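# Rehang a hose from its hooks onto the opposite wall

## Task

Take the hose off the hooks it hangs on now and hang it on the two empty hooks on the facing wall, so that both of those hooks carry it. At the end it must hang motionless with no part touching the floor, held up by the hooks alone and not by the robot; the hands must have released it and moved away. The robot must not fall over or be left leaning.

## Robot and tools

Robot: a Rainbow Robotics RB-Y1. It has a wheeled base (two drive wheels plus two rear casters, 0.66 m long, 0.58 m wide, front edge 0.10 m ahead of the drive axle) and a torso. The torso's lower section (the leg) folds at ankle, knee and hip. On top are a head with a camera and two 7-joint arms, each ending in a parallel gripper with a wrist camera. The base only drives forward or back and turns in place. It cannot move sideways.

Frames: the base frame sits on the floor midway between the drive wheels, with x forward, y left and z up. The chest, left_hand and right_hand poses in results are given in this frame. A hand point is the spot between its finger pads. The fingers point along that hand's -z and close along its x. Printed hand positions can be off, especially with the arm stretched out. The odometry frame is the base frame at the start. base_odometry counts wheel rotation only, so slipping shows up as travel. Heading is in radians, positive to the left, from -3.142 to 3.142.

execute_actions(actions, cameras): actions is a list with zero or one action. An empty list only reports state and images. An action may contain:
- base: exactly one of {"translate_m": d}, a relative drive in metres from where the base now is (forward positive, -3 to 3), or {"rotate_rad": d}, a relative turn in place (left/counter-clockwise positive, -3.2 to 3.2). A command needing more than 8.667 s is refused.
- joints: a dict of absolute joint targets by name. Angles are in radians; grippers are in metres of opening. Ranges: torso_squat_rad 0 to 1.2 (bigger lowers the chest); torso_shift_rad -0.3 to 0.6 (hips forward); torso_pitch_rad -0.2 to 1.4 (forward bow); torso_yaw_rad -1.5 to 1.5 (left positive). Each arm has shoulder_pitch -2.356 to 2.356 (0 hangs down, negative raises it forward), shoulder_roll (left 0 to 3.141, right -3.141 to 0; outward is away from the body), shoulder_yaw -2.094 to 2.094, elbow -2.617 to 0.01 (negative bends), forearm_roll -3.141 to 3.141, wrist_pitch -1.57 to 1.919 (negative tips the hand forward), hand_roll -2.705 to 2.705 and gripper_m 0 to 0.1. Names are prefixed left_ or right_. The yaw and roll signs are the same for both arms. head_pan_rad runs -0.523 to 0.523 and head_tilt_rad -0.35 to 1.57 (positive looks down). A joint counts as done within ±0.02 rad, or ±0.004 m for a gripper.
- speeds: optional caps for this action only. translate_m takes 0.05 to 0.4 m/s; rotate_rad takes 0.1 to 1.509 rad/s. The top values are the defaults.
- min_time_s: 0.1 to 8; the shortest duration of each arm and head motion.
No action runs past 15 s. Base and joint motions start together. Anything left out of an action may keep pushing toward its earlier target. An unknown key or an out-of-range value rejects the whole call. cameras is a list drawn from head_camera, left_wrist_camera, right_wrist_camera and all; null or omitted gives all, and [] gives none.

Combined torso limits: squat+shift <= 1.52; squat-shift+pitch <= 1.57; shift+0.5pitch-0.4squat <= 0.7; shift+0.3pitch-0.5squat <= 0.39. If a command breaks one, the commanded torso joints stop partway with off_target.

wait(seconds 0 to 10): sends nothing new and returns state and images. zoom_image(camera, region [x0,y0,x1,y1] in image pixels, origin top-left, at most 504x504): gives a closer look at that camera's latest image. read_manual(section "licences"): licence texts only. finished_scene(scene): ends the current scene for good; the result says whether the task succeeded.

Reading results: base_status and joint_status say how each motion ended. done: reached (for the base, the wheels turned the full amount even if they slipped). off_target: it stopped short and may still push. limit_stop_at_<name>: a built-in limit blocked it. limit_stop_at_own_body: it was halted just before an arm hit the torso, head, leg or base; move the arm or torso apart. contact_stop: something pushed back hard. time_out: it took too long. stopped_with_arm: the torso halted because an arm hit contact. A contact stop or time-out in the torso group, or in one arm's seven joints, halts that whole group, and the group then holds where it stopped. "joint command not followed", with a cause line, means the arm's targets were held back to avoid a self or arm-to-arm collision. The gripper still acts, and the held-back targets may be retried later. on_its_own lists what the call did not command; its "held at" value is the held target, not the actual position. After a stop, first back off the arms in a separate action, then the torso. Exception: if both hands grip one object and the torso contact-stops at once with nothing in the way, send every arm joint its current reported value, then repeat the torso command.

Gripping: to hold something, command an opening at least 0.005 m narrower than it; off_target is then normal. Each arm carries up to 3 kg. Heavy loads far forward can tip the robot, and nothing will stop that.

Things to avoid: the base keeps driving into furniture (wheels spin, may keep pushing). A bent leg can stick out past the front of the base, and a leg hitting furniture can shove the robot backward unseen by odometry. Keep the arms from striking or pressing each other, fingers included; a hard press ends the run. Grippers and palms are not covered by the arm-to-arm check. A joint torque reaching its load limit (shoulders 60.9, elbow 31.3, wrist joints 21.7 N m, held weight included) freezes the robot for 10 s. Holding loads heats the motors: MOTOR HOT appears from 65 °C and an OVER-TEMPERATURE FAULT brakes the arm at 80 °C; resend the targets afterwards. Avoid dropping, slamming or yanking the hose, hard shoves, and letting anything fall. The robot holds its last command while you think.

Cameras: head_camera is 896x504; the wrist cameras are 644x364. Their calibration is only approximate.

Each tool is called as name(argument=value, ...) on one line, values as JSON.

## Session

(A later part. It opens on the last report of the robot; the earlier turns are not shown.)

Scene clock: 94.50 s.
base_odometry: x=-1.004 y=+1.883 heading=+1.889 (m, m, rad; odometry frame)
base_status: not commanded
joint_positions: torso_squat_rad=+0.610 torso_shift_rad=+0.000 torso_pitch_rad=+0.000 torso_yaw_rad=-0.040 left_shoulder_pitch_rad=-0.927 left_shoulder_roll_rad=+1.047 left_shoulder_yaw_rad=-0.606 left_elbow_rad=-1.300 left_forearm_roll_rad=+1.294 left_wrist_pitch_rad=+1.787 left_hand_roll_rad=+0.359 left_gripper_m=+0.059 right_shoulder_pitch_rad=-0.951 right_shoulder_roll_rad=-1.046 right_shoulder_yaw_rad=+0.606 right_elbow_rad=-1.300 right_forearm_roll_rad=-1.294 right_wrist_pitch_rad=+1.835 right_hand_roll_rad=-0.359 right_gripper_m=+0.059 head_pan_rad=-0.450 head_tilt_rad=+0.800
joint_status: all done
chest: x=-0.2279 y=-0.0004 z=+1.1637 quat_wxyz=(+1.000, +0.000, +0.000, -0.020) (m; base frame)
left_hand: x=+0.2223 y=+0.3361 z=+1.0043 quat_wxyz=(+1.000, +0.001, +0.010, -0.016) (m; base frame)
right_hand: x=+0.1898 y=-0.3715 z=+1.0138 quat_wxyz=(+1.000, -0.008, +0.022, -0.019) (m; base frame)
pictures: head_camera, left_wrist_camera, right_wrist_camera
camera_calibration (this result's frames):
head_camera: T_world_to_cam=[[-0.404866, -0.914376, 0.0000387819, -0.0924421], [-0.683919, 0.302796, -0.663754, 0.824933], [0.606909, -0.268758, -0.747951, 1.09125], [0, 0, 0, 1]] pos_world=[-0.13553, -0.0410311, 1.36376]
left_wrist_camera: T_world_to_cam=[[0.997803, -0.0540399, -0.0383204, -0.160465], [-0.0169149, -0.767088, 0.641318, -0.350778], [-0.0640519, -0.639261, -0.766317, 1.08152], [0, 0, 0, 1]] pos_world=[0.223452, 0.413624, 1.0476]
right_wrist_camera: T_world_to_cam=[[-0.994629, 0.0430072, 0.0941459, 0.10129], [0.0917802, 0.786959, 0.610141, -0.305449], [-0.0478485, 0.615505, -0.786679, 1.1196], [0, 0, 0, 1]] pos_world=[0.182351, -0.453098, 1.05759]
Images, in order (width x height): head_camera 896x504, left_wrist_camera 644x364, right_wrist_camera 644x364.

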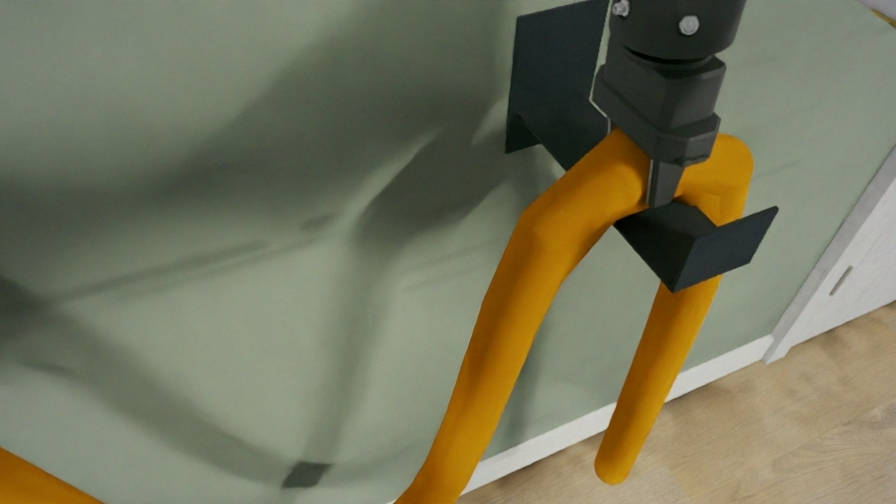

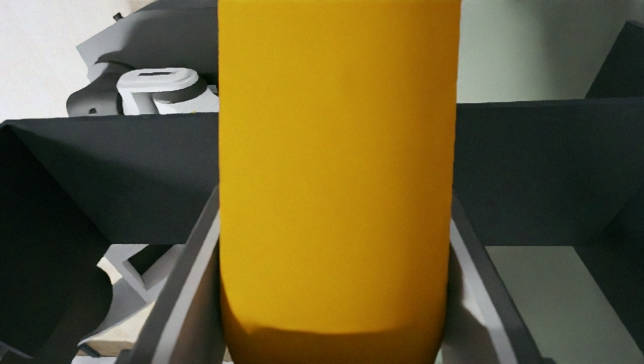

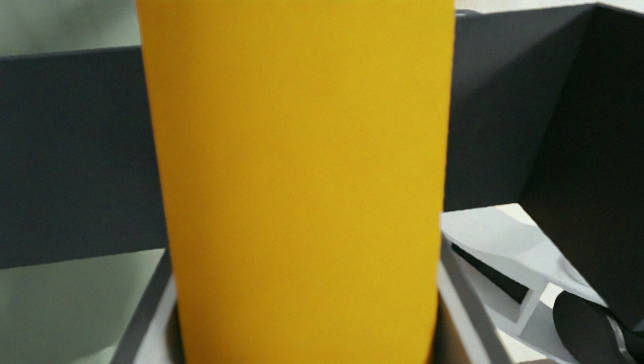

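The joints show it is now supported by the hooks. Release, rise, and back away.

execute_actions(actions=[{"joints": {"left_gripper_m": 0.095, "right_gripper_m": 0.095}}], cameras=[])

execute_actions(actions=[{"joints": {"torso_squat_rad": 0.3, "head_pan_rad": 0}}], cameras=["left_wrist_camera", "right_wrist_camera"])

execute_actions(actions=[{"base": {"translate_m": -0.8}, "joints": {"head_tilt_rad": 0.6, "torso_yaw_rad": 0}}], cameras=["head_camera"])

Scene clock: 95.87 s.
base_odometry: x=-1.004 y=+1.883 heading=+1.889 (m, m, rad; odometry frame)
base_status: not commanded
joint_positions: torso_squat_rad=+0.610 torso_shift_rad=+0.000 torso_pitch_rad=+0.001 torso_yaw_rad=-0.040 left_shoulder_pitch_rad=-0.927 left_shoulder_roll_rad=+1.047 left_shoulder_yaw_rad=-0.606 left_elbow_rad=-1.300 left_forearm_roll_rad=+1.294 left_wrist_pitch_rad=+1.787 left_hand_roll_rad=+0.359 left_gripper_m=+0.095 right_shoulder_pitch_rad=-0.950 right_shoulder_roll_rad=-1.046 right_shoulder_yaw_rad=+0.607 right_elbow_rad=-1.300 right_forearm_roll_rad=-1.294 right_wrist_pitch_rad=+1.835 right_hand_roll_rad=-0.359 right_gripper_m=+0.095 head_pan_rad=-0.450 head_tilt_rad=+0.800
joint_status: all done
chest: x=-0.2276 y=-0.0005 z=+1.1637 quat_wxyz=(+1.000, +0.000, +0.000, -0.020) (m; base frame)
left_hand: x=+0.2224 y=+0.3361 z=+1.0039 quat_wxyz=(+1.000, +0.001, +0.011, -0.016) (m; base frame)
right_hand: x=+0.1898 y=-0.3717 z=+1.0131 quat_wxyz=(+1.000, -0.008, +0.023, -0.020) (m; base frame)
pictures: none
No camera images: the call's "cameras" was empty. Leave "cameras" out to get every camera's image.

Scene clock: 97.67 s.
base_odometry: x=-1.004 y=+1.883 heading=+1.889 (m, m, rad; odometry frame)
base_status: not commanded
joint_positions: torso_squat_rad=+0.300 torso_shift_rad=+0.000 torso_pitch_rad=+0.002 torso_yaw_rad=-0.040 left_shoulder_pitch_rad=-0.925 left_shoulder_roll_rad=+1.046 left_shoulder_yaw_rad=-0.607 left_elbow_rad=-1.300 left_forearm_roll_rad=+1.294 left_wrist_pitch_rad=+1.787 left_hand_roll_rad=+0.359 left_gripper_m=+0.095 right_shoulder_pitch_rad=-0.949 right_shoulder_roll_rad=-1.046 right_shoulder_yaw_rad=+0.607 right_elbow_rad=-1.300 right_forearm_roll_rad=-1.294 right_wrist_pitch_rad=+1.835 right_hand_roll_rad=-0.359 right_gripper_m=+0.095 head_pan_rad=+0.000 head_tilt_rad=+0.800
joint_status: all done
chest: x=-0.2272 y=-0.0006 z=+1.2587 quat_wxyz=(+1.000, +0.000, +0.001, -0.020) (m; base frame)
left_hand: x=+0.2222 y=+0.3359 z=+1.0976 quat_wxyz=(+1.000, +0.001, +0.012, -0.016) (m; base frame)
right_hand: x=+0.1900 y=-0.3718 z=+1.1077 quat_wxyz=(+0.999, -0.008, +0.024, -0.020) (m; base frame)
pictures: left_wrist_camera, right_wrist_camera
camera_calibration (this result's frames):
left_wrist_camera: T_world_to_cam=[[0.997638, -0.0541966, -0.042207, -0.152414], [-0.0145394, -0.767108, 0.641353, -0.41134], [-0.0671366, -0.639225, -0.766084, 1.15334], [0, 0, 0, 1]] pos_world=[0.223504, 0.413439, 1.14093]
right_wrist_camera: T_world_to_cam=[[-0.994358, 0.043394, 0.0967918, 0.0897631], [0.0936927, 0.787127, 0.609633, -0.362203], [-0.049733, 0.615263, -0.786752, 1.19399], [0, 0, 0, 1]] pos_world=[0.182573, -0.453413, 1.1515]
Images, in order (width x height): left_wrist_camera 644x364, right_wrist_camera 644x364.

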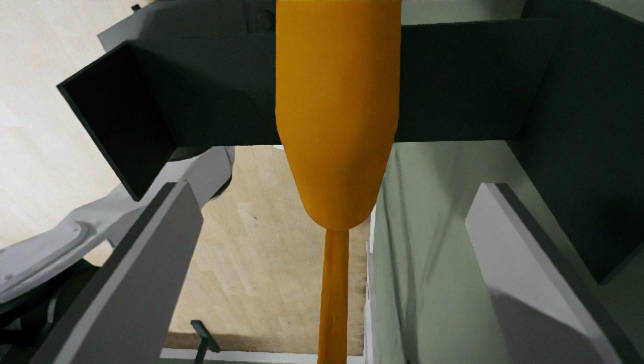

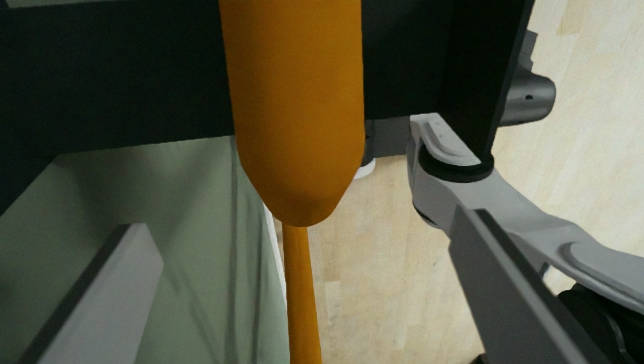

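Scene clock: 101.27 s.
base_odometry: x=-0.754 y=+1.124 heading=+1.889 (m, m, rad; odometry frame)
base_status: done
joint_positions: torso_squat_rad=+0.300 torso_shift_rad=+0.000 torso_pitch_rad=+0.001 torso_yaw_rad=+0.000 left_shoulder_pitch_rad=-0.925 left_shoulder_roll_rad=+1.046 left_shoulder_yaw_rad=-0.607 left_elbow_rad=-1.300 left_forearm_roll_rad=+1.294 left_wrist_pitch_rad=+1.787 left_hand_roll_rad=+0.359 left_gripper_m=+0.095 right_shoulder_pitch_rad=-0.949 right_shoulder_roll_rad=-1.046 right_shoulder_yaw_rad=+0.607 right_elbow_rad=-1.300 right_forearm_roll_rad=-1.294 right_wrist_pitch_rad=+1.835 right_hand_roll_rad=-0.359 right_gripper_m=+0.095 head_pan_rad=+0.000 head_tilt_rad=+0.600
joint_status: all done
chest: x=-0.2273 y=-0.0005 z=+1.2587 quat_wxyz=(+1.000, +0.000, +0.001, +0.000) (m; base frame)
left_hand: x=+0.2082 y=+0.3536 z=+1.0975 quat_wxyz=(+1.000, +0.000, +0.012, +0.004) (m; base frame)
right_hand: x=+0.2044 y=-0.3547 z=+1.1077 quat_wxyz=(+1.000, -0.008, +0.023, +0.000) (m; base frame)
pictures: head_camera
camera_calibration (this result's frames):
head_camera: T_world_to_cam=[[0.0715446, -0.997335, 0.0142864, -0.0145254], [-0.600088, -0.0544799, -0.798077, 1.10122], [0.796728, 0.048525, -0.602387, 0.988779], [0, 0, 0, 1]] pos_world=[-0.12592, -0.00247295, 1.47469]
Images, in order (width x height): head_camera 896x504.

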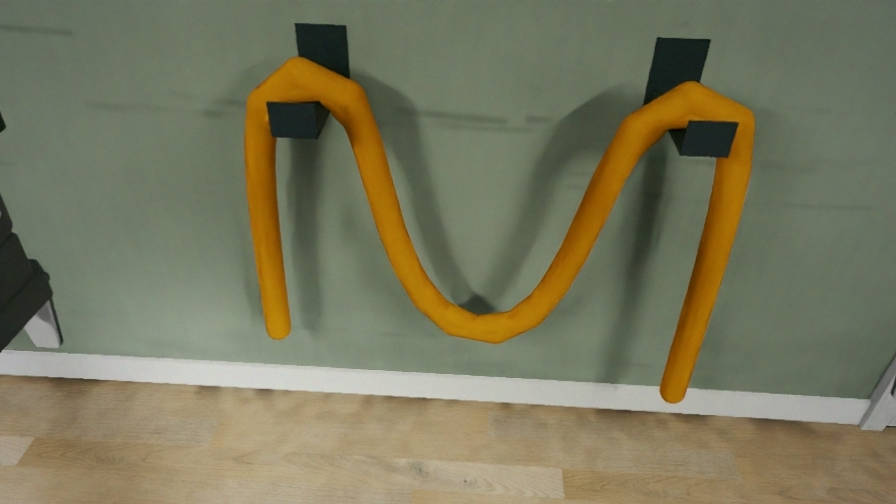

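wait(seconds=3)

Scene clock: 104.53 s.
base_odometry: x=-0.754 y=+1.124 heading=+1.889 (m, m, rad; odometry frame)
base_status: done
joint_positions: torso_squat_rad=+0.300 torso_shift_rad=+0.000 torso_pitch_rad=+0.001 torso_yaw_rad=+0.000 left_shoulder_pitch_rad=-0.925 left_shoulder_roll_rad=+1.046 left_shoulder_yaw_rad=-0.607 left_elbow_rad=-1.300 left_forearm_roll_rad=+1.294 left_wrist_pitch_rad=+1.787 left_hand_roll_rad=+0.359 left_gripper_m=+0.095 right_shoulder_pitch_rad=-0.949 right_shoulder_roll_rad=-1.046 right_shoulder_yaw_rad=+0.607 right_elbow_rad=-1.300 right_forearm_roll_rad=-1.294 right_wrist_pitch_rad=+1.835 right_hand_roll_rad=-0.359 right_gripper_m=+0.095 head_pan_rad=+0.000 head_tilt_rad=+0.600
joint_status: all done
chest: x=-0.2273 y=-0.0005 z=+1.2587 quat_wxyz=(+1.000, +0.000, +0.001, +0.000) (m; base frame)
left_hand: x=+0.2082 y=+0.3536 z=+1.0975 quat_wxyz=(+1.000, +0.000, +0.012, +0.004) (m; base frame)
right_hand: x=+0.2044 y=-0.3547 z=+1.1077 quat_wxyz=(+1.000, -0.008, +0.023, +0.000) (m; base frame)
wait: 3.00 s; at rest from the start
pictures: head_camera, left_wrist_camera, right_wrist_camera
camera_calibration (this result's frames):
head_camera: T_world_to_cam=[[0.0715446, -0.997335, 0.0142864, -0.0145255], [-0.600089, -0.0544799, -0.798076, 1.10122], [0.796728, 0.0485249, -0.602387, 0.988779], [0, 0, 0, 1]] pos_world=[-0.12592, -0.00247287, 1.47469]
left_wrist_camera: T_world_to_cam=[[0.999003, -0.0143234, -0.0422724, -0.151876], [0.0161476, -0.766965, 0.641485, -0.404538], [-0.0416097, -0.641529, -0.76597, 1.15902], [0, 0, 0, 1]] pos_world=[0.206483, 0.431103, 1.14086]
right_wrist_camera: T_world_to_cam=[[-0.995304, 0.00358504, 0.0967309, 0.0895132], [0.0620967, 0.790234, 0.609651, -0.369448], [-0.0742544, 0.612795, -0.786746, 1.18837], [0, 0, 0, 1]] pos_world=[0.200276, -0.436595, 1.15152]
Images, in order (width x height): head_camera 896x504, left_wrist_camera 644x364, right_wrist_camera 644x364.

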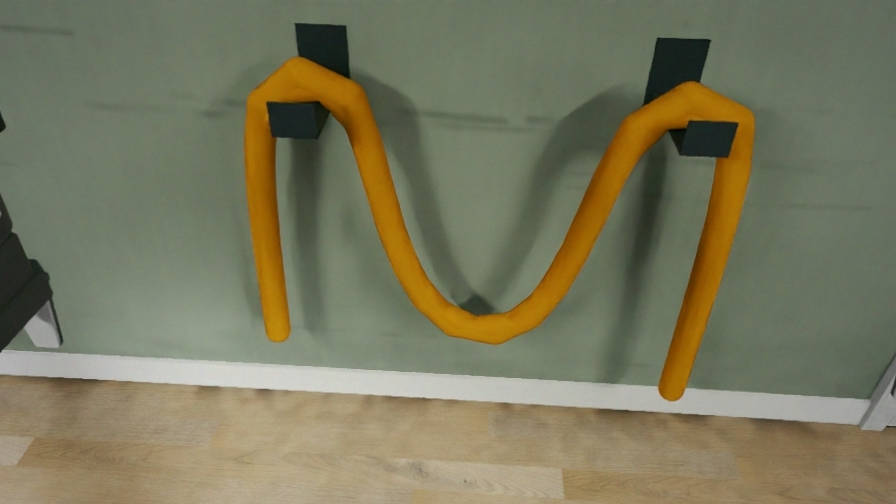

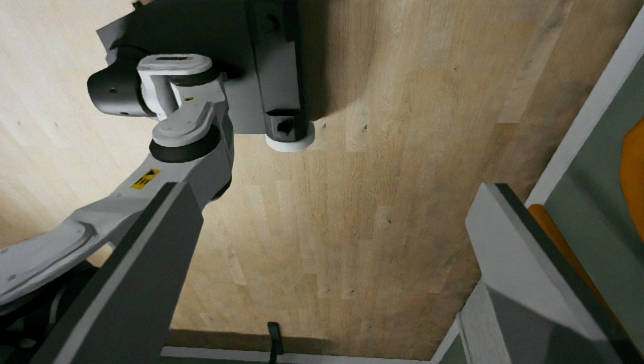

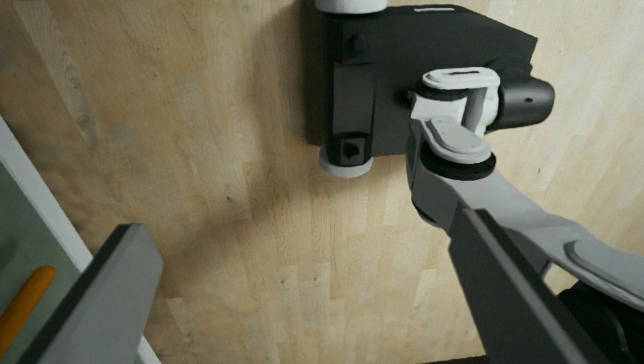

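wait(seconds=6)

finished_scene(scene=1)

Scene clock: 110.70 s.
base_odometry: x=-0.754 y=+1.124 heading=+1.889 (m, m, rad; odometry frame)
base_status: done
joint_positions: torso_squat_rad=+0.300 torso_shift_rad=+0.000 torso_pitch_rad=+0.001 torso_yaw_rad=+0.000 left_shoulder_pitch_rad=-0.925 left_shoulder_roll_rad=+1.046 left_shoulder_yaw_rad=-0.607 left_elbow_rad=-1.300 left_forearm_roll_rad=+1.294 left_wrist_pitch_rad=+1.787 left_hand_roll_rad=+0.359 left_gripper_m=+0.095 right_shoulder_pitch_rad=-0.949 right_shoulder_roll_rad=-1.046 right_shoulder_yaw_rad=+0.607 right_elbow_rad=-1.300 right_forearm_roll_rad=-1.294 right_wrist_pitch_rad=+1.835 right_hand_roll_rad=-0.359 right_gripper_m=+0.095 head_pan_rad=+0.000 head_tilt_rad=+0.600
joint_status: all done
chest: x=-0.2273 y=-0.0005 z=+1.2587 quat_wxyz=(+1.000, +0.000, +0.001, +0.000) (m; base frame)
left_hand: x=+0.2082 y=+0.3536 z=+1.0975 quat_wxyz=(+1.000, +0.000, +0.012, +0.004) (m; base frame)
right_hand: x=+0.2044 y=-0.3547 z=+1.1077 quat_wxyz=(+1.000, -0.008, +0.023, +0.000) (m; base frame)
wait: 6.00 s; at rest by 0.10 s
pictures: head_camera, left_wrist_camera, right_wrist_camera
camera_calibration (this result's frames):
head_camera: T_world_to_cam=[[0.0715446, -0.997335, 0.0142864, -0.0145254], [-0.600089, -0.0544799, -0.798076, 1.10122], [0.796728, 0.048525, -0.602387, 0.988779], [0, 0, 0, 1]] pos_world=[-0.12592, -0.00247288, 1.47469]
left_wrist_camera: T_world_to_cam=[[0.999003, -0.0143235, -0.0422722, -0.151876], [0.0161475, -0.766965, 0.641486, -0.404538], [-0.0416096, -0.641529, -0.76597, 1.15902], [0, 0, 0, 1]] pos_world=[0.206484, 0.431103, 1.14086]
right_wrist_camera: T_world_to_cam=[[-0.995304, 0.00358512, 0.0967308, 0.0895134], [0.0620967, 0.790234, 0.609651, -0.369448], [-0.0742543, 0.612795, -0.786746, 1.18837], [0, 0, 0, 1]] pos_world=[0.200276, -0.436595, 1.15152]
Images, in order (width x height): head_camera 896x504, left_wrist_camera 644x364, right_wrist_camera 644x364.

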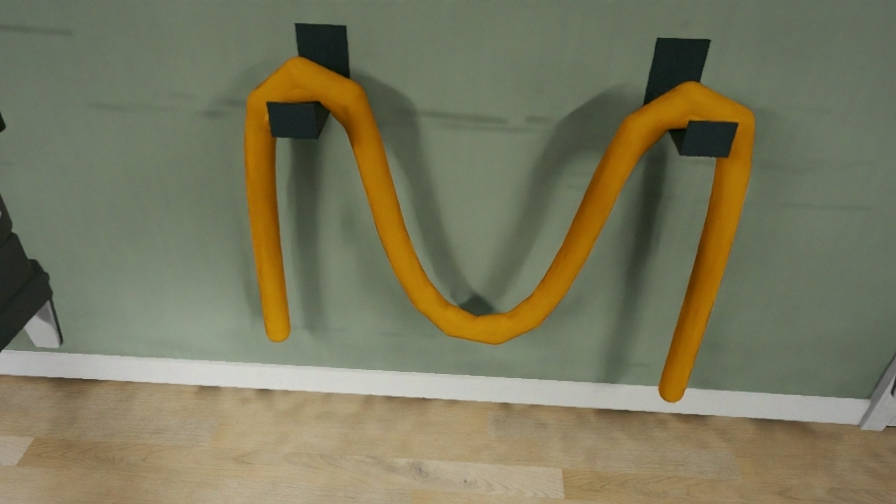

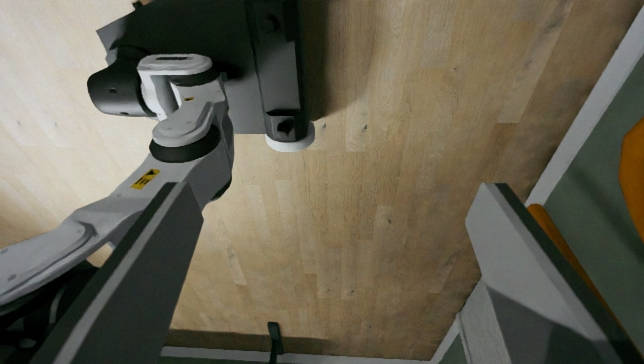

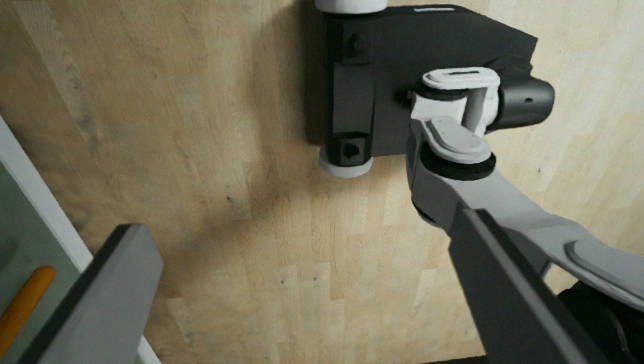

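The scene is finished: the task was done.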